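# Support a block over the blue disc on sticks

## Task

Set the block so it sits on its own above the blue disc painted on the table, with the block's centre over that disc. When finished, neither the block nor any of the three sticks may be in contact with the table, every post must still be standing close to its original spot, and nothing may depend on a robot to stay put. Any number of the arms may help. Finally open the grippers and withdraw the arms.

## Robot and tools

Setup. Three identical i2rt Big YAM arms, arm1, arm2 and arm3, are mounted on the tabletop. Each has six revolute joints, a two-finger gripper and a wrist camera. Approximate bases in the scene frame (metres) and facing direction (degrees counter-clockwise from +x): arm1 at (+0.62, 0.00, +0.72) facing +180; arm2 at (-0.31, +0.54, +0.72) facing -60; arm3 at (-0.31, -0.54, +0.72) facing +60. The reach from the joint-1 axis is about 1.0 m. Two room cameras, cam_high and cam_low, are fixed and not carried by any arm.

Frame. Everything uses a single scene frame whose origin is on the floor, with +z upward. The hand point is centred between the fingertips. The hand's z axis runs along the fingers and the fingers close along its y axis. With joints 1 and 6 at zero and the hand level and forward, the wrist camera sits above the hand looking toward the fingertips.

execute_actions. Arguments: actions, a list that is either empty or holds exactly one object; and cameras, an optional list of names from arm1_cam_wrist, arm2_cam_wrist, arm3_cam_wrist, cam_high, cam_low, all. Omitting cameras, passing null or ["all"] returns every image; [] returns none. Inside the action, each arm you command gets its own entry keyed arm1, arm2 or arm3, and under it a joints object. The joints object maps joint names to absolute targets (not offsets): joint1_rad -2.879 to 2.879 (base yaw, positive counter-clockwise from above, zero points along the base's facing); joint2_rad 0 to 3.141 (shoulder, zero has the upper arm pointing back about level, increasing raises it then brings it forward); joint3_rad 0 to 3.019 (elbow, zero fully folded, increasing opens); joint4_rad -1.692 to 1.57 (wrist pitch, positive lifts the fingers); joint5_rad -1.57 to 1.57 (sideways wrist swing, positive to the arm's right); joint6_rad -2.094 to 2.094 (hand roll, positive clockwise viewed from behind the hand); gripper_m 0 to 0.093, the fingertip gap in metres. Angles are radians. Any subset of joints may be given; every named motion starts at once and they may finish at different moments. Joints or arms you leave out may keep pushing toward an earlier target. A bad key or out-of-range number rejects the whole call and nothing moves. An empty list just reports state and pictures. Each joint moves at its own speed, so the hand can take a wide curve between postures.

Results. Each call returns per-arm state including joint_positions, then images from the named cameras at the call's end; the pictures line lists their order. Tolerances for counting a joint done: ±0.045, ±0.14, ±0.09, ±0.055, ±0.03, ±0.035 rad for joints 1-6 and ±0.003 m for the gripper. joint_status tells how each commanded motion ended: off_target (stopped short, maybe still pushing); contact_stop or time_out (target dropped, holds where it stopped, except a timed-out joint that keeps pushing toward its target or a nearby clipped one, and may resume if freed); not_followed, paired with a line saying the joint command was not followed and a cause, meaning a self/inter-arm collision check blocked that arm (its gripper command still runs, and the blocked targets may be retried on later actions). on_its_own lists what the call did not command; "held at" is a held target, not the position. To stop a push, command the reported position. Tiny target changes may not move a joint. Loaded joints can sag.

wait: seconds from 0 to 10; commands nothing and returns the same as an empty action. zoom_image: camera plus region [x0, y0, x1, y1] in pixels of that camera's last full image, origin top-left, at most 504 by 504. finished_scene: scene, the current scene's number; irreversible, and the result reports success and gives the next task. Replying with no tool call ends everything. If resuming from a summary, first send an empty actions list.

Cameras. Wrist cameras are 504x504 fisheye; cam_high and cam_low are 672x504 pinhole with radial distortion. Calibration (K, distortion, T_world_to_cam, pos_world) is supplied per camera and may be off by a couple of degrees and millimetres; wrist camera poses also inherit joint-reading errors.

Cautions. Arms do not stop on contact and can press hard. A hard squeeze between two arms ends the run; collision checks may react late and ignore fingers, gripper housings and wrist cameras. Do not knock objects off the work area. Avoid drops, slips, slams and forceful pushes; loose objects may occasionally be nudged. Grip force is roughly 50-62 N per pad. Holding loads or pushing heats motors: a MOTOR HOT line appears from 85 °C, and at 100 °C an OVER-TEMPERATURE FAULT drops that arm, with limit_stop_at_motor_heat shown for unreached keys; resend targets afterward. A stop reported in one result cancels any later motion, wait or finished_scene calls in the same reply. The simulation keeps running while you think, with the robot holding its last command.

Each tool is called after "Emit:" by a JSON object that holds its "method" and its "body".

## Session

Emit:
{"method": "execute_actions", "body": {"actions": [{"arm1":{"joints":{"joint1_rad":0,"joint2_rad":1.0,"joint3_rad":1.05,"joint4_rad":-1.1,"joint5_rad":0,"joint6_rad":0}},"arm2":{"joints":{"joint1_rad":0,"joint2_rad":1.0,"joint3_rad":1.05,"joint4_rad":-1.1,"joint5_rad":0,"joint6_rad":0}},"arm3":{"joints":{"joint1_rad":0,"joint2_rad":1.0,"joint3_rad":1.05,"joint4_rad":-1.1,"joint5_rad":0,"joint6_rad":0}}}]}}

Emit:
{"method": "zoom_image", "body": {"camera": "cam_high", "region": [180, 140, 500, 410]}}

Scene clock: 1.50 s.
Motor temperatures (°C, as the motors report them): arm1=[18 19 18 19 19 17] | arm2=[21 18 20 18 21 18] | arm3=[17 20 20 18 20 19]
arm1.joint_positions: joint1_rad=-0.008 joint2_rad=+1.016 joint3_rad=+1.027 joint4_rad=-1.115 joint5_rad=+0.004 joint6_rad=-0.016 gripper_m=+0.094
arm1.joint_status: all done
arm1.hand: x=+0.2494 y=+0.0053 z=+1.0577 quat_wxyz=(-0.012, +0.972, -0.001, -0.235) (m; scene frame)
arm2.joint_positions: joint1_rad=+0.001 joint2_rad=+0.997 joint3_rad=+1.039 joint4_rad=-1.118 joint5_rad=+0.002 joint6_rad=+0.008 gripper_m=+0.094
arm2.joint_status: all done
arm2.hand: x=-0.1282 y=+0.2085 z=+1.0322 quat_wxyz=(-0.204, -0.497, -0.834, +0.125) (m; scene frame)
arm3.joint_positions: joint1_rad=-0.002 joint2_rad=+0.997 joint3_rad=+1.004 joint4_rad=-1.114 joint5_rad=-0.004 joint6_rad=-0.014 gripper_m=+0.094
arm3.joint_status: all done
arm3.hand: x=-0.1329 y=-0.2141 z=+1.0504 quat_wxyz=(-0.190, +0.505, -0.834, -0.119) (m; scene frame)
pictures: arm1_cam_wrist, arm2_cam_wrist, arm3_cam_wrist, cam_high, cam_low
camera_calibration (this result's frames):
arm1_cam_wrist: T_world_to_cam=[[-0.00447919, 0.999652, 0.0259812, -0.0312712], [0.983516, -0.000292621, 0.180818, -0.433768], [0.180763, 0.0263629, -0.983173, 1.11306], [0, 0, 0, 1]] pos_world=[0.225279, 0.00179009, 1.17357]
arm2_cam_wrist: T_world_to_cam=[[-0.880573, -0.47391, 0.000318621, -0.0184178], [-0.46943, 0.872342, 0.136586, -0.376108], [-0.0650074, 0.120125, -0.990628, 1.11539], [0, 0, 0, 1]] pos_world=[-0.120266, 0.185381, 1.15631]
arm3_cam_wrist: T_world_to_cam=[[0.885806, -0.464034, -0.00441399, 0.0250847], [-0.457559, -0.874952, 0.158426, -0.403017], [-0.0773771, -0.138315, -0.987361, 1.11789], [0, 0, 0, 1]] pos_world=[-0.120125, -0.18636, 1.16772]
Images, in order (width x height): arm1_cam_wrist 504x504, arm2_cam_wrist 504x504, arm3_cam_wrist 504x504, cam_high 672x504, cam_low 672x504.

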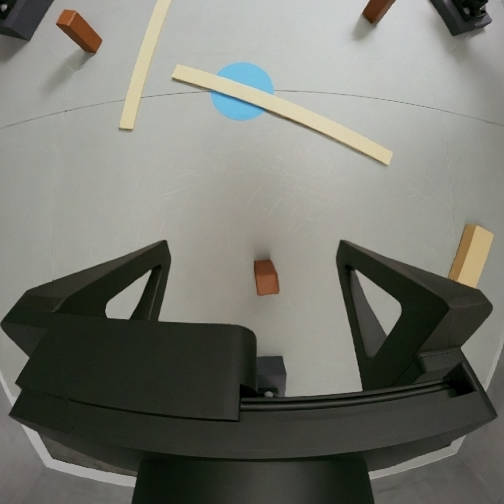

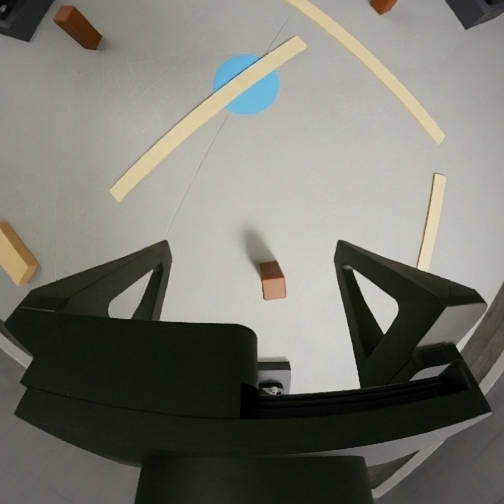

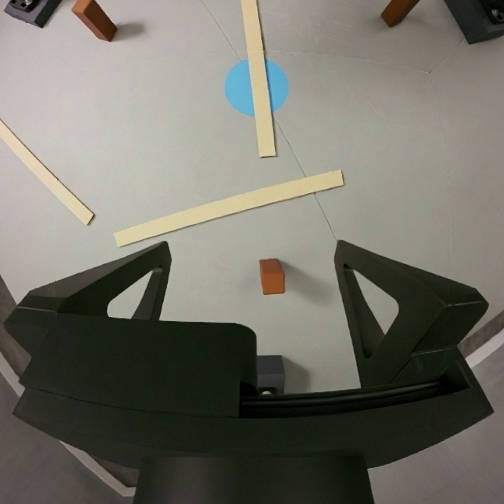

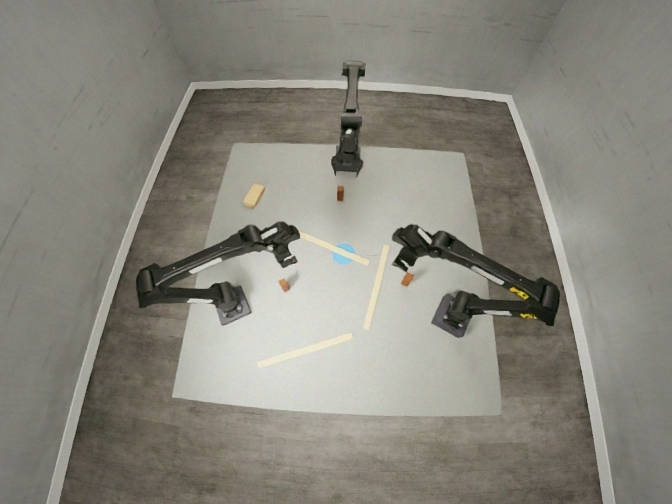

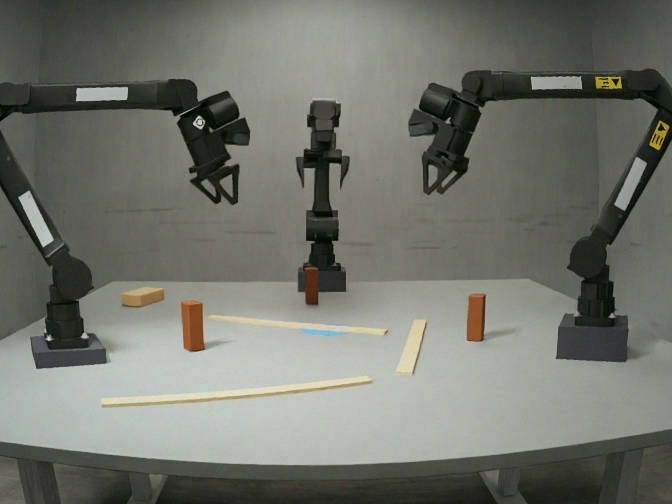

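Region (180, 140, 500, 410) of cam_high's 672x504 image, scaled by 1.575, with more detail than that image has; it fills the top 425 rows of this view, and the rest is white.

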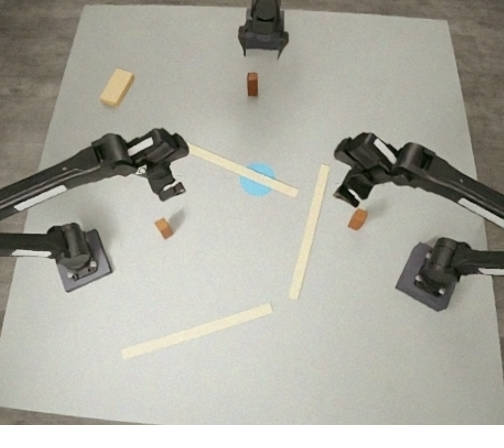

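Emit:
{"method": "execute_actions", "body": {"actions": [{"arm1":{"joints":{"joint1_rad":-0.187,"joint6_rad":-1.365,"joint3_rad":1.51,"joint2_rad":1.5}},"arm2":{"joints":{"joint1_rad":-1.0,"joint6_rad":-0.86}},"arm3":{"joints":{"joint1_rad":0.21,"joint6_rad":1.49}}}], "cameras": []}}

Emit:
{"method": "execute_actions", "body": {"actions": [{"arm1":{"joints":{"joint2_rad":2.025,"joint4_rad":-0.98}},"arm2":{"joints":{"joint2_rad":1.58,"joint3_rad":0.93,"joint4_rad":-0.885}},"arm3":{"joints":{"joint2_rad":1.635,"joint3_rad":0.885,"joint4_rad":-0.77}}}]}}

Scene clock: 4.63 s.
Motor temperatures (°C, as the motors report them): arm1=[18 19 20 19 19 17] | arm2=[21 18 21 18 21 18] | arm3=[17 20 22 18 20 19]
arm1.joint_positions: joint1_rad=-0.190 joint2_rad=+1.503 joint3_rad=+1.440 joint4_rad=-1.113 joint5_rad=+0.001 joint6_rad=-1.349 gripper_m=+0.094
arm1.joint_status: all done
arm1.hand: x=+0.0932 y=+0.1055 z=+1.0489 quat_wxyz=(-0.144, +0.822, +0.532, -0.139) (m; scene frame)
arm2.joint_positions: joint1_rad=-0.998 joint2_rad=+0.997 joint3_rad=+1.039 joint4_rad=-1.114 joint5_rad=+0.001 joint6_rad=-0.851 gripper_m=+0.094
arm2.joint_status: all done
arm2.hand: x=-0.4844 y=+0.2075 z=+1.0371 quat_wxyz=(-0.020, -0.552, -0.796, +0.246) (m; scene frame)
arm3.joint_positions: joint1_rad=+0.213 joint2_rad=+0.997 joint3_rad=+1.004 joint4_rad=-1.114 joint5_rad=-0.001 joint6_rad=+1.475 gripper_m=+0.094
arm3.joint_status: all done
arm3.hand: x=-0.2053 y=-0.1845 z=+1.0512 quat_wxyz=(-0.036, -0.091, -0.970, -0.223) (m; scene frame)
pictures: none
No camera images: the call's "cameras" was empty. Leave "cameras" out to get every camera's image.

Scene clock: 5.97 s.
Motor temperatures (°C, as the motors report them): arm1=[18 19 20 19 19 17] | arm2=[21 18 21 18 21 18] | arm3=[17 21 22 18 20 19]
arm1.joint_positions: joint1_rad=-0.190 joint2_rad=+2.052 joint3_rad=+1.480 joint4_rad=-0.992 joint5_rad=+0.001 joint6_rad=-1.350 gripper_m=+0.094
arm1.joint_status: all done
arm1.hand: x=+0.0514 y=+0.1170 z=+0.7699 quat_wxyz=(-0.010, +0.840, +0.543, -0.002) (m; scene frame)
arm2.joint_positions: joint1_rad=-0.998 joint2_rad=+1.585 joint3_rad=+0.932 joint4_rad=-0.897 joint5_rad=+0.001 joint6_rad=-0.851 gripper_m=+0.094
arm2.joint_status: all done
arm2.hand: x=-0.5024 y=+0.1821 z=+0.7819 quat_wxyz=(+0.006, -0.571, -0.821, +0.011) (m; scene frame)
arm3.joint_positions: joint1_rad=+0.213 joint2_rad=+1.642 joint3_rad=+0.875 joint4_rad=-0.787 joint5_rad=-0.001 joint6_rad=+1.476 gripper_m=+0.094
arm3.joint_status: all done
arm3.hand: x=-0.2008 y=-0.1569 z=+0.7755 quat_wxyz=(+0.006, -0.092, -0.996, -0.005) (m; scene frame)
pictures: arm1_cam_wrist, arm2_cam_wrist, arm3_cam_wrist, cam_high, cam_low
camera_calibration (this result's frames):
arm1_cam_wrist: T_world_to_cam=[[-0.917024, 0.398487, 0.0165608, -0.0118384], [0.323418, 0.718689, 0.615538, -0.57184], [0.233382, 0.56982, -0.787933, 0.646389], [0, 0, 0, 1]] pos_world=[0.0232317, 0.0473675, 0.861496]
arm2_cam_wrist: T_world_to_cam=[[-0.93827, -0.345273, 0.0208775, -0.428873], [-0.270197, 0.769263, 0.578989, -0.721583], [-0.21597, 0.537607, -0.815068, 0.557128], [0, 0, 0, 1]] pos_world=[-0.477046, 0.107492, 0.88084]
arm3_cam_wrist: T_world_to_cam=[[-0.184494, -0.982817, -0.00577788, -0.184653], [-0.797992, 0.146362, 0.584625, -0.579126], [-0.573734, 0.112471, -0.811283, 0.652226], [0, 0, 0, 1]] pos_world=[-0.122001, -0.170074, 0.866645]
Images, in order (width x height): arm1_cam_wrist 504x504, arm2_cam_wrist 504x504, arm3_cam_wrist 504x504, cam_high 672x504, cam_low 672x504.

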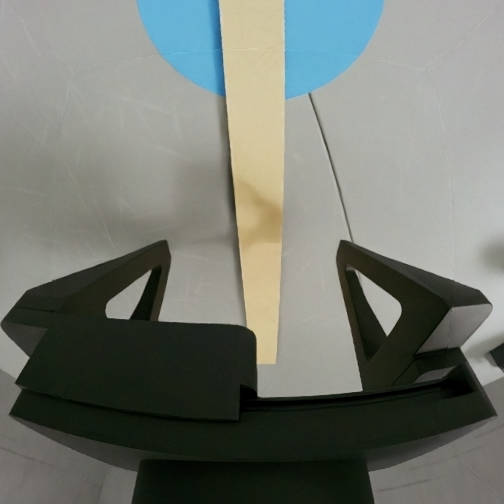

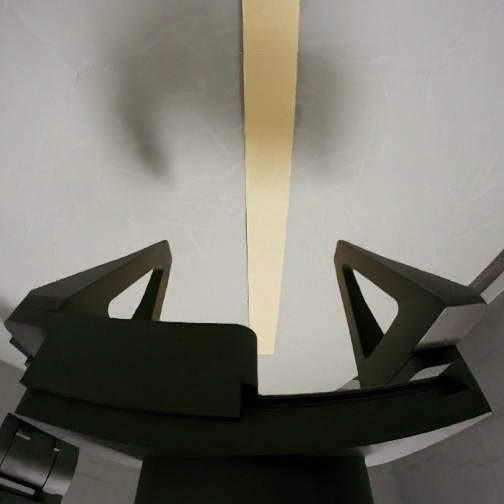

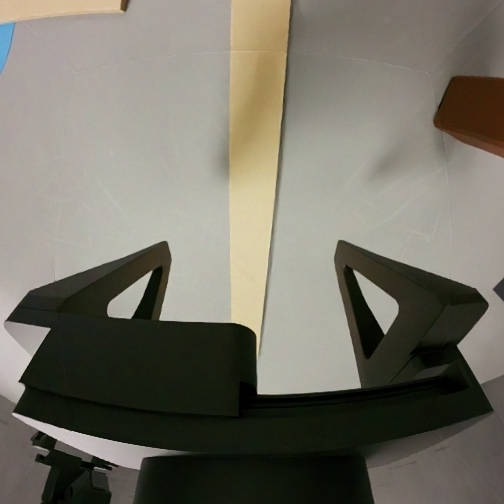

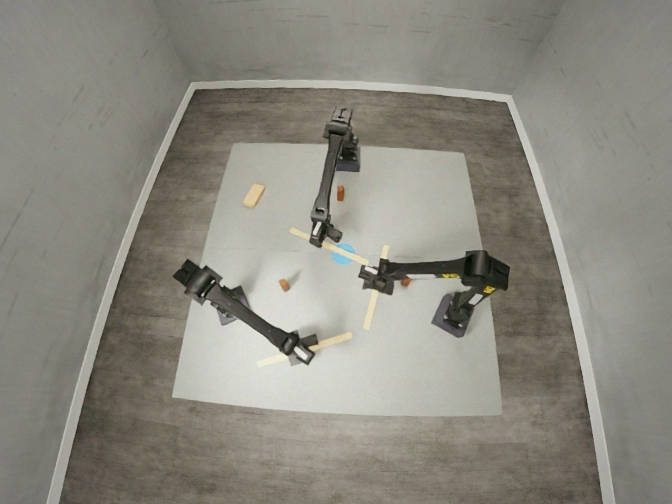

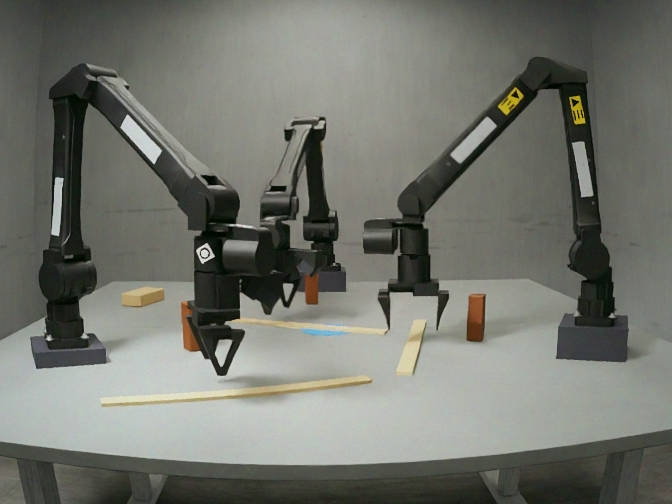

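Emit:
{"method": "execute_actions", "body": {"actions": [{"arm1":{"joints":{"joint1_rad":-0.25,"joint6_rad":-1.43,"joint2_rad":2.105,"joint4_rad":-0.92}},"arm2":{"joints":{"joint1_rad":-1.025,"joint6_rad":-0.87,"joint2_rad":1.675,"joint3_rad":0.87,"joint4_rad":-0.75}},"arm3":{"joints":{"joint2_rad":1.735,"joint3_rad":0.85,"joint4_rad":-0.67,"joint6_rad":1.51}}}], "cameras": ["arm1_cam_wrist","arm2_cam_wrist","arm3_cam_wrist"]}}

Scene clock: 7.77 s.
Motor temperatures (°C, as the motors report them): arm1=[18 20 20 19 19 17] | arm2=[21 18 21 18 21 18] | arm3=[17 21 22 18 20 19]
arm1.joint_positions: joint1_rad=-0.252 joint2_rad=+2.096 joint3_rad=+1.480 joint4_rad=-0.936 joint5_rad=+0.001 joint6_rad=-1.414 gripper_m=+0.094
arm1.joint_status: all done
arm1.hand: x=+0.0532 y=+0.1541 z=+0.7459 quat_wxyz=(-0.015, +0.839, +0.544, -0.006) (m; scene frame)
arm2.joint_positions: joint1_rad=-1.019 joint2_rad=+1.668 joint3_rad=+0.876 joint4_rad=-0.763 joint5_rad=+0.001 joint6_rad=-0.862 gripper_m=+0.094
arm2.joint_status: all done
arm2.hand: x=-0.5079 y=+0.1911 z=+0.7348 quat_wxyz=(+0.007, -0.575, -0.818, +0.008) (m; scene frame)
arm3.joint_positions: joint1_rad=+0.213 joint2_rad=+1.731 joint3_rad=+0.848 joint4_rad=-0.685 joint5_rad=-0.001 joint6_rad=+1.495 gripper_m=+0.094
arm3.joint_status: all done
arm3.hand: x=-0.2022 y=-0.1602 z=+0.7355 quat_wxyz=(+0.007, -0.102, -0.995, +0.002) (m; scene frame)
pictures: arm1_cam_wrist, arm2_cam_wrist, arm3_cam_wrist
camera_calibration (this result's frames):
arm1_cam_wrist: T_world_to_cam=[[-0.917572, 0.396564, 0.0282518, -0.0330198], [0.328866, 0.717158, 0.614436, -0.583514], [0.223402, 0.573081, -0.78846, 0.606297], [0, 0, 0, 1]] pos_world=[0.0261514, 0.0841088, 0.837506]
arm2_cam_wrist: T_world_to_cam=[[-0.941972, -0.335243, 0.0173403, -0.431083], [-0.263086, 0.769336, 0.582158, -0.701515], [-0.208505, 0.543814, -0.812891, 0.513734], [0, 0, 0, 1]] pos_world=[-0.483511, 0.115808, 0.833477]
arm3_cam_wrist: T_world_to_cam=[[-0.203405, -0.979057, 0.00854553, -0.202194], [-0.792614, 0.169782, 0.585608, -0.552345], [-0.574794, 0.112343, -0.81055, 0.618602], [0, 0, 0, 1]] pos_world=[-0.123355, -0.173677, 0.826593]
Images, in order (width x height): arm1_cam_wrist 504x504, arm2_cam_wrist 504x504, arm3_cam_wrist 504x504.

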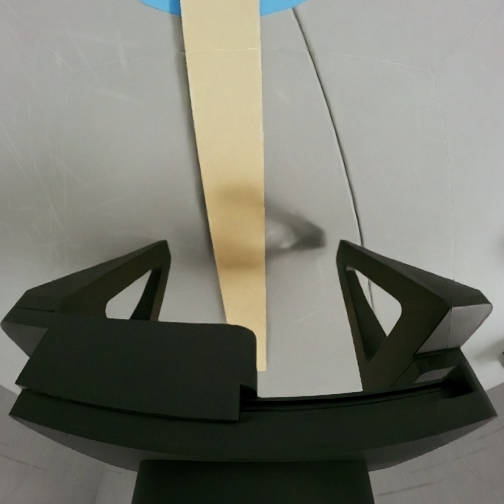

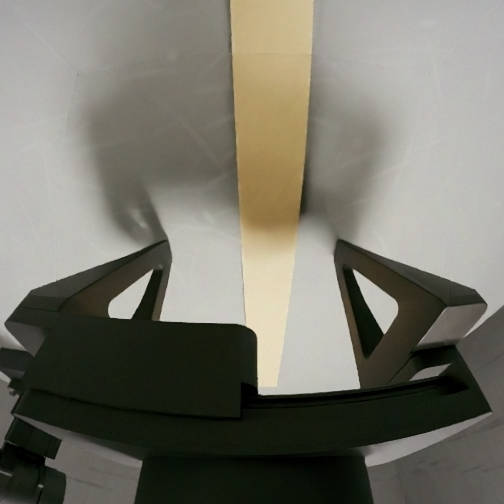

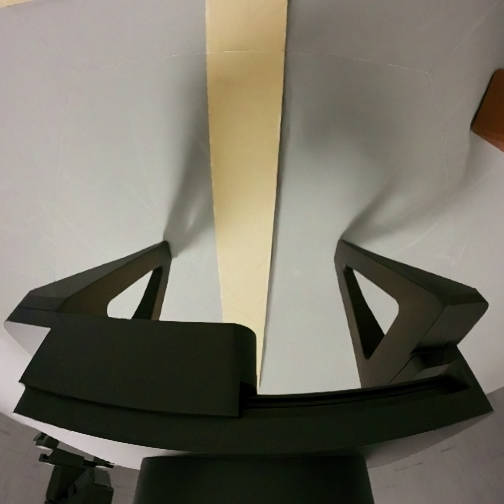

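Emit:
{"method": "execute_actions", "body": {"actions": [{"arm1":{"joints":{"joint1_rad":-0.232,"joint6_rad":-1.385,"joint3_rad":1.435}}}], "cameras": []}}

Emit:
{"method": "execute_actions", "body": {"actions": [{"arm1":{"joints":{"gripper_m":0.015}},"arm2":{"joints":{"gripper_m":0.015}},"arm3":{"joints":{"gripper_m":0.015}}}], "cameras": ["arm1_cam_wrist"]}}

Scene clock: 8.83 s.
Motor temperatures (°C, as the motors report them): arm1=[18 20 20 19 19 17] | arm2=[21 18 21 18 21 18] | arm3=[17 21 22 18 20 19]
arm1.joint_positions: joint1_rad=-0.245 joint2_rad=+2.095 joint3_rad=+1.452 joint4_rad=-0.930 joint5_rad=+0.002 joint6_rad=-1.401 gripper_m=+0.094
arm1.joint_status: all done
arm1.hand: x=+0.0634 y=+0.1472 z=+0.7373 quat_wxyz=(-0.007, +0.841, +0.542, +0.002) (m; scene frame)
arm2.joint_positions: joint1_rad=-1.019 joint2_rad=+1.668 joint3_rad=+0.876 joint4_rad=-0.763 joint5_rad=+0.001 joint6_rad=-0.862 gripper_m=+0.094
arm2.joint_status: not commanded
arm2.hand: x=-0.5079 y=+0.1911 z=+0.7348 quat_wxyz=(+0.007, -0.575, -0.818, +0.008) (m; scene frame)
arm3.joint_positions: joint1_rad=+0.213 joint2_rad=+1.731 joint3_rad=+0.848 joint4_rad=-0.685 joint5_rad=-0.001 joint6_rad=+1.495 gripper_m=+0.094
arm3.joint_status: not commanded
arm3.hand: x=-0.2022 y=-0.1602 z=+0.7355 quat_wxyz=(+0.007, -0.102, -0.995, +0.002) (m; scene frame)
pictures: none
No camera images: the call's "cameras" was empty. Leave "cameras" out to get every camera's image.

Scene clock: 9.50 s.
Motor temperatures (°C, as the motors report them): arm1=[18 20 20 19 19 17] | arm2=[21 18 21 18 21 18] | arm3=[17 21 22 18 20 19]
arm1.joint_positions: joint1_rad=-0.245 joint2_rad=+2.095 joint3_rad=+1.450 joint4_rad=-0.929 joint5_rad=+0.002 joint6_rad=-1.399 gripper_m=+0.027
arm1.joint_status: gripper_m off_target (ended at +0.027, target +0.015)
arm1.hand: x=+0.0641 y=+0.1470 z=+0.7367 quat_wxyz=(-0.006, +0.841, +0.541, +0.002) (m; scene frame)
arm2.joint_positions: joint1_rad=-1.019 joint2_rad=+1.668 joint3_rad=+0.876 joint4_rad=-0.762 joint5_rad=+0.001 joint6_rad=-0.862 gripper_m=+0.027
arm2.joint_status: gripper_m off_target (ended at +0.027, target +0.015)
arm2.hand: x=-0.5080 y=+0.1909 z=+0.7348 quat_wxyz=(+0.007, -0.575, -0.818, +0.009) (m; scene frame)
arm3.joint_positions: joint1_rad=+0.213 joint2_rad=+1.731 joint3_rad=+0.848 joint4_rad=-0.685 joint5_rad=-0.001 joint6_rad=+1.497 gripper_m=+0.027
arm3.joint_status: gripper_m off_target (ended at +0.027, target +0.015)
arm3.hand: x=-0.2022 y=-0.1600 z=+0.7355 quat_wxyz=(+0.007, -0.102, -0.995, +0.002) (m; scene frame)
pictures: arm1_cam_wrist
camera_calibration (this result's frames):
arm1_cam_wrist: T_world_to_cam=[[-0.914803, 0.403853, 0.00619077, -0.00495074], [0.321071, 0.717817, 0.61778, -0.57847], [0.245048, 0.567135, -0.786327, 0.598554], [0, 0, 0, 1]] pos_world=[0.0345265, 0.0777744, 0.828057]
Images, in order (width x height): arm1_cam_wrist 504x504.

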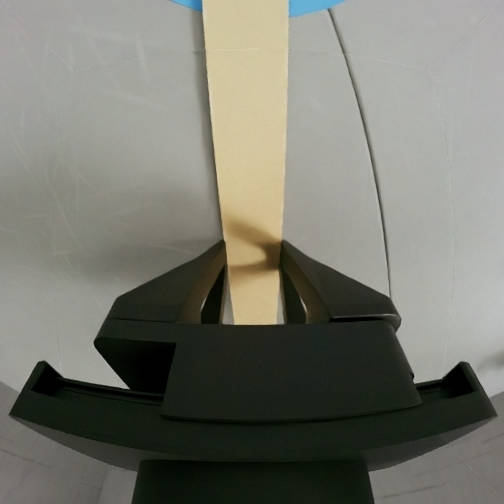

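Emit:
{"method": "execute_actions", "body": {"actions": [{"arm1":{"joints":{"joint2_rad":1.76,"joint4_rad":-1.25}},"arm2":{"joints":{"joint2_rad":1.2,"joint4_rad":-1.1}},"arm3":{"joints":{"joint2_rad":1.25,"joint4_rad":-1.15}}}], "cameras": []}}

Emit:
{"method": "execute_actions", "body": {"actions": [{"arm1":{"joints":{"joint1_rad":-0.062,"joint2_rad":1.25,"joint3_rad":0.82,"joint4_rad":-0.91,"joint6_rad":-0.055}},"arm2":{"joints":{"joint1_rad":-0.5,"joint2_rad":1.245,"joint3_rad":0.97,"joint4_rad":-1.02,"joint6_rad":-0.078}}}], "cameras": ["cam_high"]}}

Emit:
{"method": "execute_actions", "body": {"actions": [{"arm2":{"joints":{"joint1_rad":-0.064}},"arm3":{"joints":{"joint1_rad":-0.085,"joint2_rad":1.28,"joint3_rad":0.9,"joint4_rad":-0.91,"joint6_rad":-0.063}}}], "cameras": ["cam_high","cam_low"]}}

Emit:
{"method": "zoom_image", "body": {"camera": "cam_high", "region": [260, 170, 440, 310]}}

Scene clock: 12.03 s.
Motor temperatures (°C, as the motors report them): arm1=[18 20 20 19 19 17] | arm2=[21 18 21 18 21 18] | arm3=[17 21 22 18 20 19]
arm1.joint_positions: joint1_rad=-0.245 joint2_rad=+1.750 joint3_rad=+1.423 joint4_rad=-1.237 joint5_rad=+0.002 joint6_rad=-1.398 gripper_m=+0.027
arm1.joint_status: all done
arm1.hand: x=+0.1185 y=+0.1310 z=+0.9099 quat_wxyz=(-0.010, +0.841, +0.540, -0.002) (m; scene frame)
arm2.joint_positions: joint1_rad=-1.019 joint2_rad=+1.193 joint3_rad=+0.874 joint4_rad=-1.089 joint5_rad=+0.001 joint6_rad=-0.862 gripper_m=+0.027
arm2.joint_status: all done
arm2.hand: x=-0.4807 y=+0.2340 z=+0.8969 quat_wxyz=(+0.000, -0.573, -0.816, +0.082) (m; scene frame)
arm3.joint_positions: joint1_rad=+0.213 joint2_rad=+1.244 joint3_rad=+0.840 joint4_rad=-1.134 joint5_rad=-0.001 joint6_rad=+1.497 gripper_m=+0.027
arm3.joint_status: all done
arm3.hand: x=-0.2188 y=-0.2251 z=+0.8987 quat_wxyz=(+0.005, -0.103, -0.995, -0.013) (m; scene frame)
pictures: none
No camera images: the call's "cameras" was empty. Leave "cameras" out to get every camera's image.

Scene clock: 14.07 s.
Motor temperatures (°C, as the motors report them): arm1=[18 20 20 19 19 17] | arm2=[21 18 22 18 21 18] | arm3=[17 21 23 18 20 19]
arm1.joint_positions: joint1_rad=-0.050 joint2_rad=+1.251 joint3_rad=+0.814 joint4_rad=-0.931 joint5_rad=+0.000 joint6_rad=-0.071 gripper_m=+0.027
arm1.joint_status: all done
arm1.hand: x=+0.2587 y=+0.0215 z=+0.8935 quat_wxyz=(-0.012, +0.994, +0.005, -0.104) (m; scene frame)
arm2.joint_positions: joint1_rad=-0.498 joint2_rad=+1.250 joint3_rad=+0.922 joint4_rad=-1.031 joint5_rad=+0.000 joint6_rad=-0.087 gripper_m=+0.027
arm2.joint_status: all done
arm2.hand: x=-0.3074 y=+0.1556 z=+0.8969 quat_wxyz=(-0.065, -0.670, -0.735, +0.080) (m; scene frame)
arm3.joint_positions: joint1_rad=+0.213 joint2_rad=+1.244 joint3_rad=+0.840 joint4_rad=-1.134 joint5_rad=-0.001 joint6_rad=+1.497 gripper_m=+0.027
arm3.joint_status: not commanded
arm3.hand: x=-0.2188 y=-0.2251 z=+0.8987 quat_wxyz=(+0.005, -0.103, -0.995, -0.013) (m; scene frame)
pictures: cam_high
Images, in order (width x height): cam_high 672x504.

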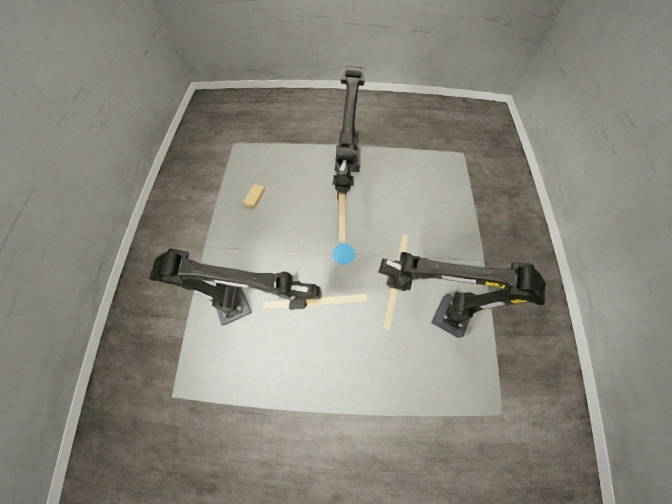

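Scene clock: 16.23 s.
Motor temperatures (°C, as the motors report them): arm1=[18 20 21 19 19 17] | arm2=[21 18 23 18 21 18] | arm3=[17 21 24 18 20 19]
arm1.joint_positions: joint1_rad=-0.050 joint2_rad=+1.251 joint3_rad=+0.814 joint4_rad=-0.931 joint5_rad=+0.000 joint6_rad=-0.071 gripper_m=+0.027
arm1.joint_status: not commanded
arm1.hand: x=+0.2587 y=+0.0215 z=+0.8935 quat_wxyz=(-0.012, +0.994, +0.005, -0.104) (m; scene frame)
arm2.joint_positions: joint1_rad=-0.061 joint2_rad=+1.250 joint3_rad=+0.922 joint4_rad=-1.031 joint5_rad=+0.000 joint6_rad=-0.084 gripper_m=+0.027
arm2.joint_status: all done
arm2.hand: x=-0.1463 y=+0.1917 z=+0.8952 quat_wxyz=(-0.080, -0.496, -0.862, +0.060) (m; scene frame)
arm3.joint_positions: joint1_rad=-0.091 joint2_rad=+1.281 joint3_rad=+0.843 joint4_rad=-0.931 joint5_rad=-0.001 joint6_rad=-0.048 gripper_m=+0.027
arm3.joint_status: all done
arm3.hand: x=-0.1023 y=-0.2245 z=+0.8919 quat_wxyz=(-0.082, +0.492, -0.865, -0.047) (m; scene frame)
pictures: cam_high, cam_low
Images, in order (width x height): cam_high 672x504, cam_low 672x504.

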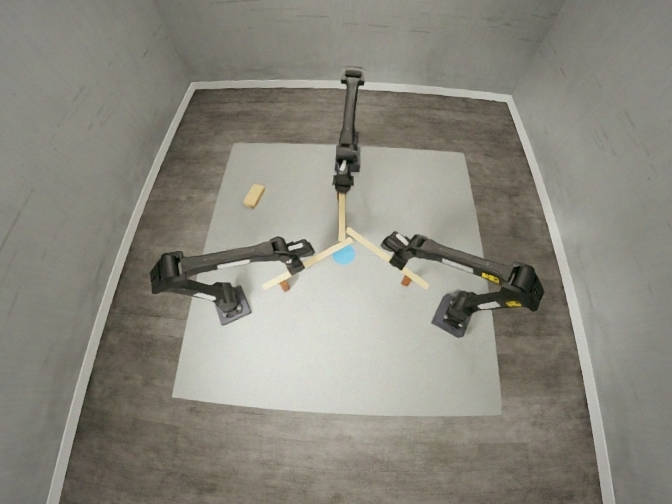

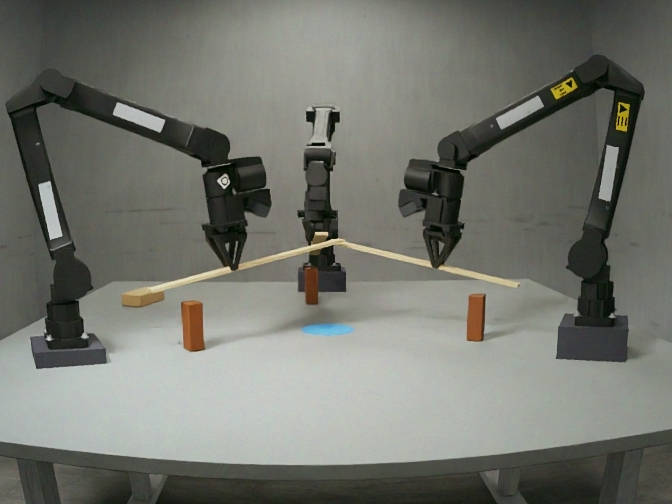

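Region (260, 170, 440, 310) of cam_high's 672x504 image, scaled by 2.800, with more detail than that image has.

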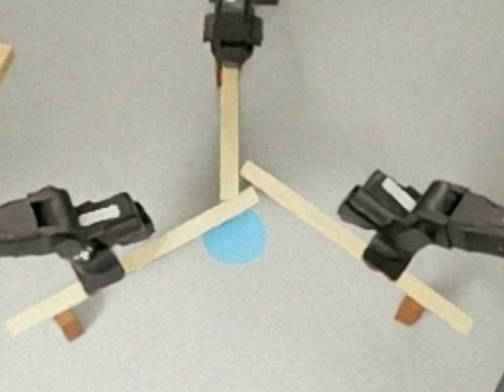

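Emit:
{"method": "execute_actions", "body": {"actions": [{"arm1":{"joints":{"joint1_rad":-0.072,"joint3_rad":0.9}},"arm2":{"joints":{"joint3_rad":0.99}},"arm3":{"joints":{"joint3_rad":0.93,"joint4_rad":-0.9}}}], "cameras": []}}

Emit:
{"method": "execute_actions", "body": {"actions": [{"arm1":{"joints":{"joint2_rad":1.355,"joint3_rad":0.97}},"arm2":{"joints":{"joint2_rad":1.345,"joint3_rad":1.055}},"arm3":{"joints":{"joint2_rad":1.375,"joint3_rad":1.0}}}], "cameras": []}}

Emit:
{"method": "execute_actions", "body": {"actions": [{"arm1":{"joints":{"joint2_rad":1.445,"joint3_rad":1.035}},"arm2":{"joints":{"joint2_rad":1.43,"joint3_rad":1.13}},"arm3":{"joints":{"joint2_rad":1.455,"joint3_rad":1.07}}}], "cameras": ["cam_high","cam_low"]}}

Emit:
{"method": "zoom_image", "body": {"camera": "cam_high", "region": [260, 170, 440, 310]}}

Scene clock: 17.63 s.
Motor temperatures (°C, as the motors report them): arm1=[18 20 21 19 19 17] | arm2=[21 18 23 18 21 18] | arm3=[17 21 24 18 20 19]
arm1.joint_positions: joint1_rad=-0.060 joint2_rad=+1.251 joint3_rad=+0.835 joint4_rad=-0.931 joint5_rad=+0.000 joint6_rad=-0.067 gripper_m=+0.027
arm1.joint_status: all done
arm1.hand: x=+0.2506 y=+0.0258 z=+0.9022 quat_wxyz=(-0.014, +0.993, -0.002, -0.115) (m; scene frame)
arm2.joint_positions: joint1_rad=-0.061 joint2_rad=+1.250 joint3_rad=+0.932 joint4_rad=-1.031 joint5_rad=+0.000 joint6_rad=-0.084 gripper_m=+0.027
arm2.joint_status: all done
arm2.hand: x=-0.1448 y=+0.1886 z=+0.8991 quat_wxyz=(-0.084, -0.496, -0.862, +0.063) (m; scene frame)
arm3.joint_positions: joint1_rad=-0.091 joint2_rad=+1.281 joint3_rad=+0.872 joint4_rad=-0.921 joint5_rad=-0.001 joint6_rad=-0.049 gripper_m=+0.027
arm3.joint_status: all done
arm3.hand: x=-0.0945 y=-0.2128 z=+0.9038 quat_wxyz=(-0.100, +0.492, -0.863, -0.056) (m; scene frame)
pictures: none
No camera images: the call's "cameras" was empty. Leave "cameras" out to get every camera's image.

Scene clock: 18.43 s.
Motor temperatures (°C, as the motors report them): arm1=[18 20 21 19 19 17] | arm2=[21 18 23 18 21 18] | arm3=[17 21 24 18 20 19]
arm1.joint_positions: joint1_rad=-0.060 joint2_rad=+1.353 joint3_rad=+0.914 joint4_rad=-0.925 joint5_rad=+0.000 joint6_rad=-0.067 gripper_m=+0.027
arm1.joint_status: all done
arm1.hand: x=+0.2196 y=+0.0281 z=+0.8970 quat_wxyz=(-0.013, +0.994, -0.002, -0.106) (m; scene frame)
arm2.joint_positions: joint1_rad=-0.061 joint2_rad=+1.347 joint3_rad=+1.009 joint4_rad=-1.029 joint5_rad=+0.000 joint6_rad=-0.084 gripper_m=+0.027
arm2.joint_status: all done
arm2.hand: x=-0.1318 y=+0.1610 z=+0.8941 quat_wxyz=(-0.076, -0.497, -0.863, +0.058) (m; scene frame)
arm3.joint_positions: joint1_rad=-0.091 joint2_rad=+1.380 joint3_rad=+0.951 joint4_rad=-0.915 joint5_rad=-0.001 joint6_rad=-0.049 gripper_m=+0.027
arm3.joint_status: all done
arm3.hand: x=-0.0774 y=-0.1868 z=+0.8978 quat_wxyz=(-0.093, +0.492, -0.864, -0.053) (m; scene frame)
pictures: none
No camera images: the call's "cameras" was empty. Leave "cameras" out to get every camera's image.

Scene clock: 19.27 s.
Motor temperatures (°C, as the motors report them): arm1=[18 20 21 19 19 17] | arm2=[21 18 24 18 21 18] | arm3=[17 21 25 18 20 19]
arm1.joint_positions: joint1_rad=-0.060 joint2_rad=+1.442 joint3_rad=+0.977 joint4_rad=-0.925 joint5_rad=+0.000 joint6_rad=-0.067 gripper_m=+0.027
arm1.joint_status: all done
arm1.hand: x=+0.1958 y=+0.0299 z=+0.8872 quat_wxyz=(-0.012, +0.996, -0.002, -0.094) (m; scene frame)
arm2.joint_positions: joint1_rad=-0.061 joint2_rad=+1.430 joint3_rad=+1.080 joint4_rad=-1.029 joint5_rad=+0.000 joint6_rad=-0.084 gripper_m=+0.027
arm2.joint_status: all done
arm2.hand: x=-0.1203 y=+0.1363 z=+0.8891 quat_wxyz=(-0.071, -0.497, -0.863, +0.055) (m; scene frame)
arm3.joint_positions: joint1_rad=-0.091 joint2_rad=+1.460 joint3_rad=+1.018 joint4_rad=-0.915 joint5_rad=-0.001 joint6_rad=-0.049 gripper_m=+0.027
arm3.joint_status: all done
arm3.hand: x=-0.0633 y=-0.1655 z=+0.8918 quat_wxyz=(-0.087, +0.492, -0.865, -0.050) (m; scene frame)
pictures: cam_high, cam_low
Images, in order (width x height): cam_high 672x504, cam_low 672x504.

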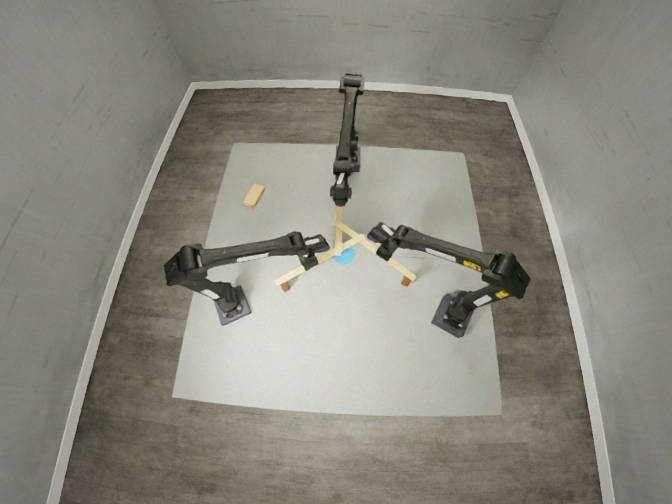

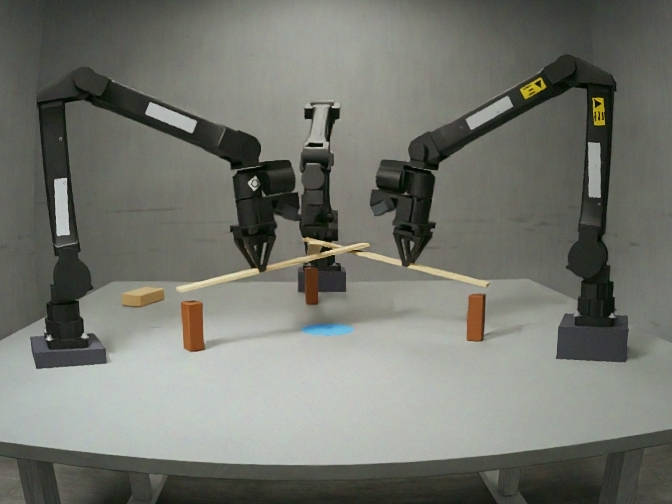

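Region (260, 170, 440, 310) of cam_high's 672x504 image, scaled by 2.800, with more detail than that image has.

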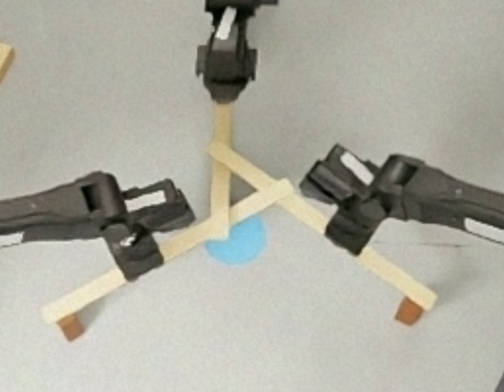

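Emit:
{"method": "execute_actions", "body": {"actions": [{"arm1":{"joints":{"joint2_rad":1.54,"joint3_rad":1.08,"joint4_rad":-0.945}},"arm2":{"joints":{"joint2_rad":1.52,"joint3_rad":1.16,"joint4_rad":-1.055}},"arm3":{"joints":{"joint2_rad":1.555,"joint3_rad":1.105,"joint4_rad":-0.96}}}], "cameras": ["cam_low","cam_high"]}}

Emit:
{"method": "zoom_image", "body": {"camera": "cam_high", "region": [260, 170, 440, 310]}}

Emit:
{"method": "zoom_image", "body": {"camera": "cam_low", "region": [160, 200, 510, 360]}}

Scene clock: 20.67 s.
Motor temperatures (°C, as the motors report them): arm1=[18 20 22 19 19 17] | arm2=[21 18 24 18 21 18] | arm3=[17 21 25 18 20 19]
arm1.joint_positions: joint1_rad=-0.060 joint2_rad=+1.542 joint3_rad=+1.026 joint4_rad=-0.934 joint5_rad=+0.000 joint6_rad=-0.067 gripper_m=+0.027
arm1.joint_status: all done
arm1.hand: x=+0.1812 y=+0.0312 z=+0.8638 quat_wxyz=(-0.010, +0.998, -0.002, -0.063) (m; scene frame)
arm2.joint_positions: joint1_rad=-0.061 joint2_rad=+1.524 joint3_rad=+1.114 joint4_rad=-1.043 joint5_rad=+0.000 joint6_rad=-0.084 gripper_m=+0.027
arm2.joint_status: all done
arm2.hand: x=-0.1165 y=+0.1279 z=+0.8617 quat_wxyz=(-0.041, -0.499, -0.865, +0.033) (m; scene frame)
arm3.joint_positions: joint1_rad=-0.091 joint2_rad=+1.565 joint3_rad=+1.058 joint4_rad=-0.943 joint5_rad=-0.001 joint6_rad=-0.049 gripper_m=+0.027
arm3.joint_status: all done
arm3.hand: x=-0.0603 y=-0.1604 z=+0.8608 quat_wxyz=(-0.046, +0.494, -0.868, -0.029) (m; scene frame)
pictures: cam_high, cam_low
Images, in order (width x height): cam_high 672x504, cam_low 672x504.

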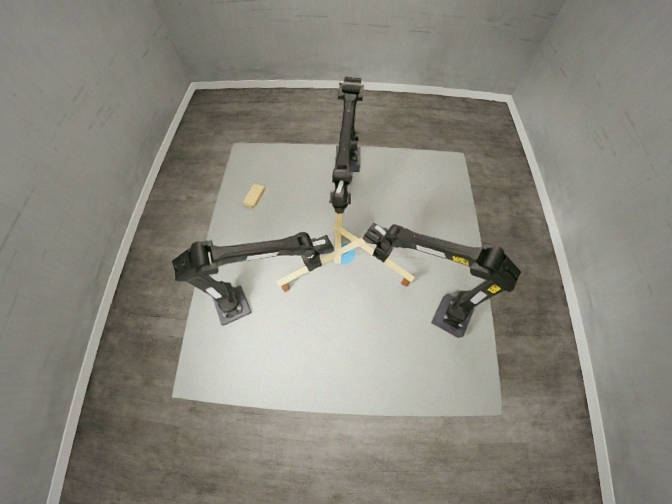

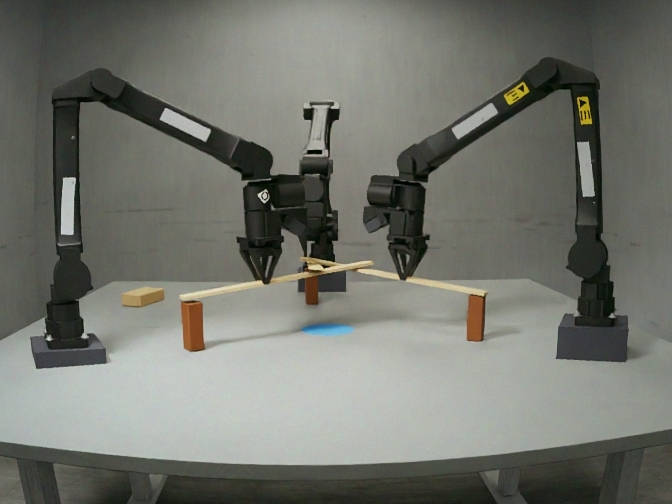

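Region (260, 170, 440, 310) of cam_high's 672x504 image, scaled by 2.800, with more detail than that image has.

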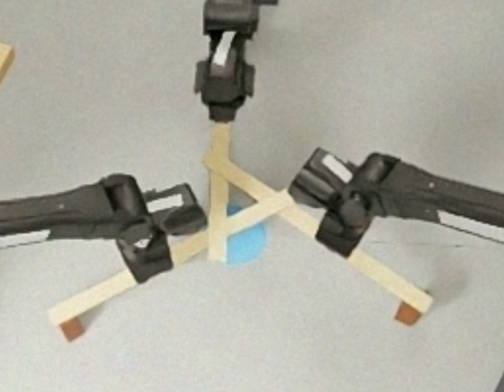

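Region (160, 200, 510, 360) of cam_low's 672x504 image, scaled by 1.440, with more detail than that image has; it fills the top 230 rows of this view, and the rest is white.

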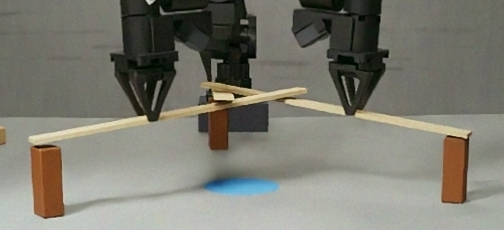

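Emit:
{"method": "execute_actions", "body": {"actions": [{"arm1":{"joints":{"gripper_m":0.045}},"arm2":{"joints":{"gripper_m":0.045}},"arm3":{"joints":{"gripper_m":0.045}}}], "cameras": []}}

Emit:
{"method": "execute_actions", "body": {"actions": [{"arm1":{"joints":{"joint2_rad":1.2}},"arm2":{"joints":{"joint2_rad":0.6}},"arm3":{"joints":{"joint2_rad":0.6}}}], "cameras": ["arm1_cam_wrist","cam_high"]}}

Emit:
{"method": "execute_actions", "body": {"actions": [{"arm1":{"joints":{"joint1_rad":-1.025,"joint6_rad":-0.635,"joint2_rad":1.7,"joint3_rad":1.62,"joint4_rad":-1.155,"gripper_m":0.093}},"arm2":{"joints":{"joint1_rad":-0.6}}}], "cameras": []}}

Emit:
{"method": "execute_actions", "body": {"actions": [{"arm1":{"joints":{"joint2_rad":1.975}}}], "cameras": ["arm1_cam_wrist","cam_high"]}}

Scene clock: 21.80 s.
Motor temperatures (°C, as the motors report them): arm1=[18 20 22 19 19 17] | arm2=[21 18 24 18 21 18] | arm3=[17 21 25 18 20 19]
arm1.joint_positions: joint1_rad=-0.060 joint2_rad=+1.542 joint3_rad=+1.026 joint4_rad=-0.934 joint5_rad=+0.000 joint6_rad=-0.067 gripper_m=+0.045
arm1.joint_status: all done
arm1.hand: x=+0.1812 y=+0.0312 z=+0.8638 quat_wxyz=(-0.010, +0.998, -0.002, -0.063) (m; scene frame)
arm2.joint_positions: joint1_rad=-0.061 joint2_rad=+1.524 joint3_rad=+1.114 joint4_rad=-1.043 joint5_rad=+0.000 joint6_rad=-0.084 gripper_m=+0.045
arm2.joint_status: all done
arm2.hand: x=-0.1165 y=+0.1279 z=+0.8617 quat_wxyz=(-0.041, -0.499, -0.865, +0.033) (m; scene frame)
arm3.joint_positions: joint1_rad=-0.091 joint2_rad=+1.565 joint3_rad=+1.058 joint4_rad=-0.943 joint5_rad=-0.001 joint6_rad=-0.049 gripper_m=+0.045
arm3.joint_status: all done
arm3.hand: x=-0.0603 y=-0.1604 z=+0.8608 quat_wxyz=(-0.046, +0.494, -0.868, -0.029) (m; scene frame)
pictures: none
No camera images: the call's "cameras" was empty. Leave "cameras" out to get every camera's image.

Scene clock: 23.43 s.
Motor temperatures (°C, as the motors report them): arm1=[18 20 23 19 19 17] | arm2=[21 18 25 18 21 18] | arm3=[17 21 26 18 20 19]
arm1.joint_positions: joint1_rad=-0.060 joint2_rad=+1.187 joint3_rad=+1.033 joint4_rad=-0.934 joint5_rad=+0.000 joint6_rad=-0.067 gripper_m=+0.045
arm1.joint_status: all done
arm1.hand: x=+0.1882 y=+0.0290 z=+1.0161 quat_wxyz=(-0.022, +0.970, -0.001, -0.242) (m; scene frame)
arm2.joint_positions: joint1_rad=-0.061 joint2_rad=+0.595 joint3_rad=+1.128 joint4_rad=-1.043 joint5_rad=+0.000 joint6_rad=-0.084 gripper_m=+0.045
arm2.joint_status: all done
arm2.hand: x=-0.1807 y=+0.2708 z=+1.2209 quat_wxyz=(-0.409, -0.431, -0.751, +0.288) (m; scene frame)
arm3.joint_positions: joint1_rad=-0.091 joint2_rad=+0.593 joint3_rad=+1.068 joint4_rad=-0.945 joint5_rad=-0.001 joint6_rad=-0.049 gripper_m=+0.045
arm3.joint_status: all done
arm3.hand: x=-0.1356 y=-0.2806 z=+1.2448 quat_wxyz=(-0.460, +0.422, -0.744, -0.238) (m; scene frame)
pictures: arm1_cam_wrist, cam_high
camera_calibration (this result's frames):
arm1_cam_wrist: T_world_to_cam=[[0.000557128, 0.99892, 0.0464586, -0.0758824], [0.986043, -0.00828358, 0.166283, -0.35153], [0.166488, 0.0457176, -0.984983, 1.08653], [0, 0, 0, 1]] pos_world=[0.165771, 0.0232149, 1.13219]
Images, in order (width x height): arm1_cam_wrist 504x504, cam_high 672x504.

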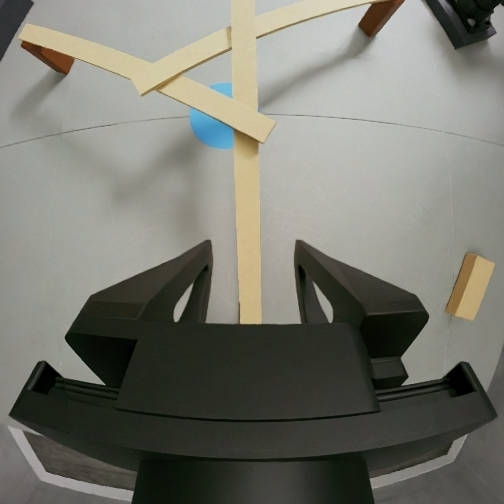

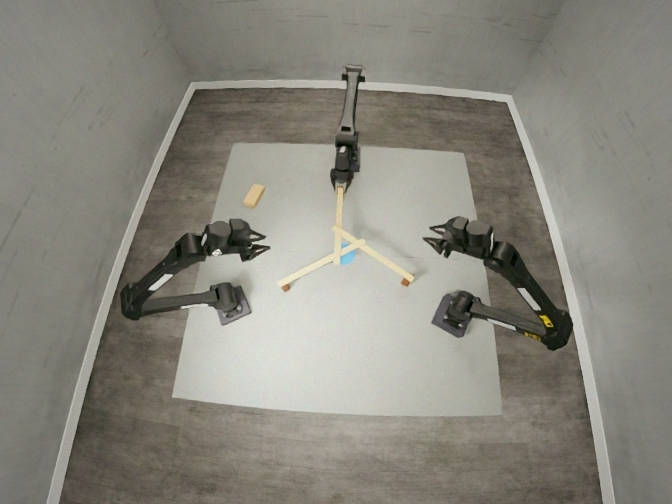

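Scene clock: 25.07 s.
Motor temperatures (°C, as the motors report them): arm1=[18 20 23 19 19 17] | arm2=[21 18 25 18 21 18] | arm3=[17 21 26 18 20 19]
arm1.joint_positions: joint1_rad=-1.036 joint2_rad=+1.710 joint3_rad=+1.553 joint4_rad=-1.140 joint5_rad=+0.001 joint6_rad=-0.619 gripper_m=+0.093
arm1.joint_status: all done
arm1.hand: x=+0.3297 y=+0.5050 z=+0.9902 quat_wxyz=(-0.106, +0.967, -0.211, -0.096) (m; scene frame)
arm2.joint_positions: joint1_rad=-0.595 joint2_rad=+0.595 joint3_rad=+1.128 joint4_rad=-1.043 joint5_rad=+0.000 joint6_rad=-0.084 gripper_m=+0.045
arm2.joint_status: all done
arm2.hand: x=-0.3316 y=+0.2446 z=+1.2227 quat_wxyz=(-0.318, -0.612, -0.610, +0.389) (m; scene frame)
arm3.joint_positions: joint1_rad=-0.091 joint2_rad=+0.593 joint3_rad=+1.068 joint4_rad=-0.945 joint5_rad=-0.001 joint6_rad=-0.049 gripper_m=+0.045
arm3.joint_status: not commanded
arm3.hand: x=-0.1356 y=-0.2806 z=+1.2448 quat_wxyz=(-0.460, +0.422, -0.744, -0.238) (m; scene frame)
pictures: none
No camera images: the call's "cameras" was empty. Leave "cameras" out to get every camera's image.

Scene clock: 26.23 s.
Motor temperatures (°C, as the motors report them): arm1=[18 20 23 19 19 17] | arm2=[21 18 25 18 21 18] | arm3=[17 21 26 18 20 19]
arm1.joint_positions: joint1_rad=-1.036 joint2_rad=+2.002 joint3_rad=+1.585 joint4_rad=-1.142 joint5_rad=+0.001 joint6_rad=-0.619 gripper_m=+0.093
arm1.joint_status: all done
arm1.hand: x=+0.3244 y=+0.5141 z=+0.8356 quat_wxyz=(-0.009, +0.977, -0.213, -0.008) (m; scene frame)
arm2.joint_positions: joint1_rad=-0.595 joint2_rad=+0.595 joint3_rad=+1.128 joint4_rad=-1.043 joint5_rad=+0.000 joint6_rad=-0.084 gripper_m=+0.045
arm2.joint_status: not commanded
arm2.hand: x=-0.3316 y=+0.2446 z=+1.2227 quat_wxyz=(-0.318, -0.612, -0.610, +0.389) (m; scene frame)
arm3.joint_positions: joint1_rad=-0.091 joint2_rad=+0.593 joint3_rad=+1.068 joint4_rad=-0.945 joint5_rad=-0.001 joint6_rad=-0.049 gripper_m=+0.045
arm3.joint_status: not commanded
arm3.hand: x=-0.1356 y=-0.2806 z=+1.2448 quat_wxyz=(-0.460, +0.422, -0.744, -0.238) (m; scene frame)
pictures: arm1_cam_wrist, cam_high
camera_calibration (this result's frames):
arm1_cam_wrist: T_world_to_cam=[[0.404392, 0.914494, 0.012969, -0.611825], [0.732884, -0.332502, 0.593568, -0.560024], [0.547127, -0.23053, -0.804679, 0.731836], [0, 0, 0, 1]] pos_world=[0.257443, 0.542011, 0.929241]
Images, in order (width x height): arm1_cam_wrist 504x504, cam_high 672x504.

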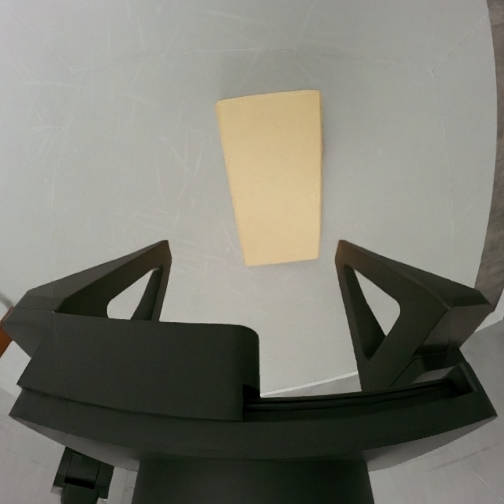

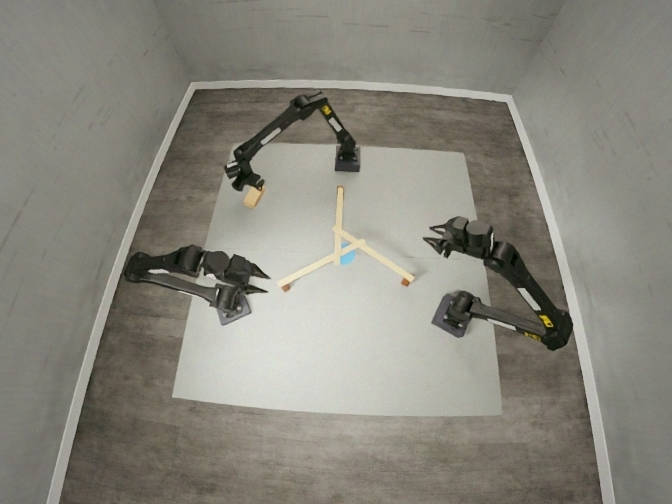

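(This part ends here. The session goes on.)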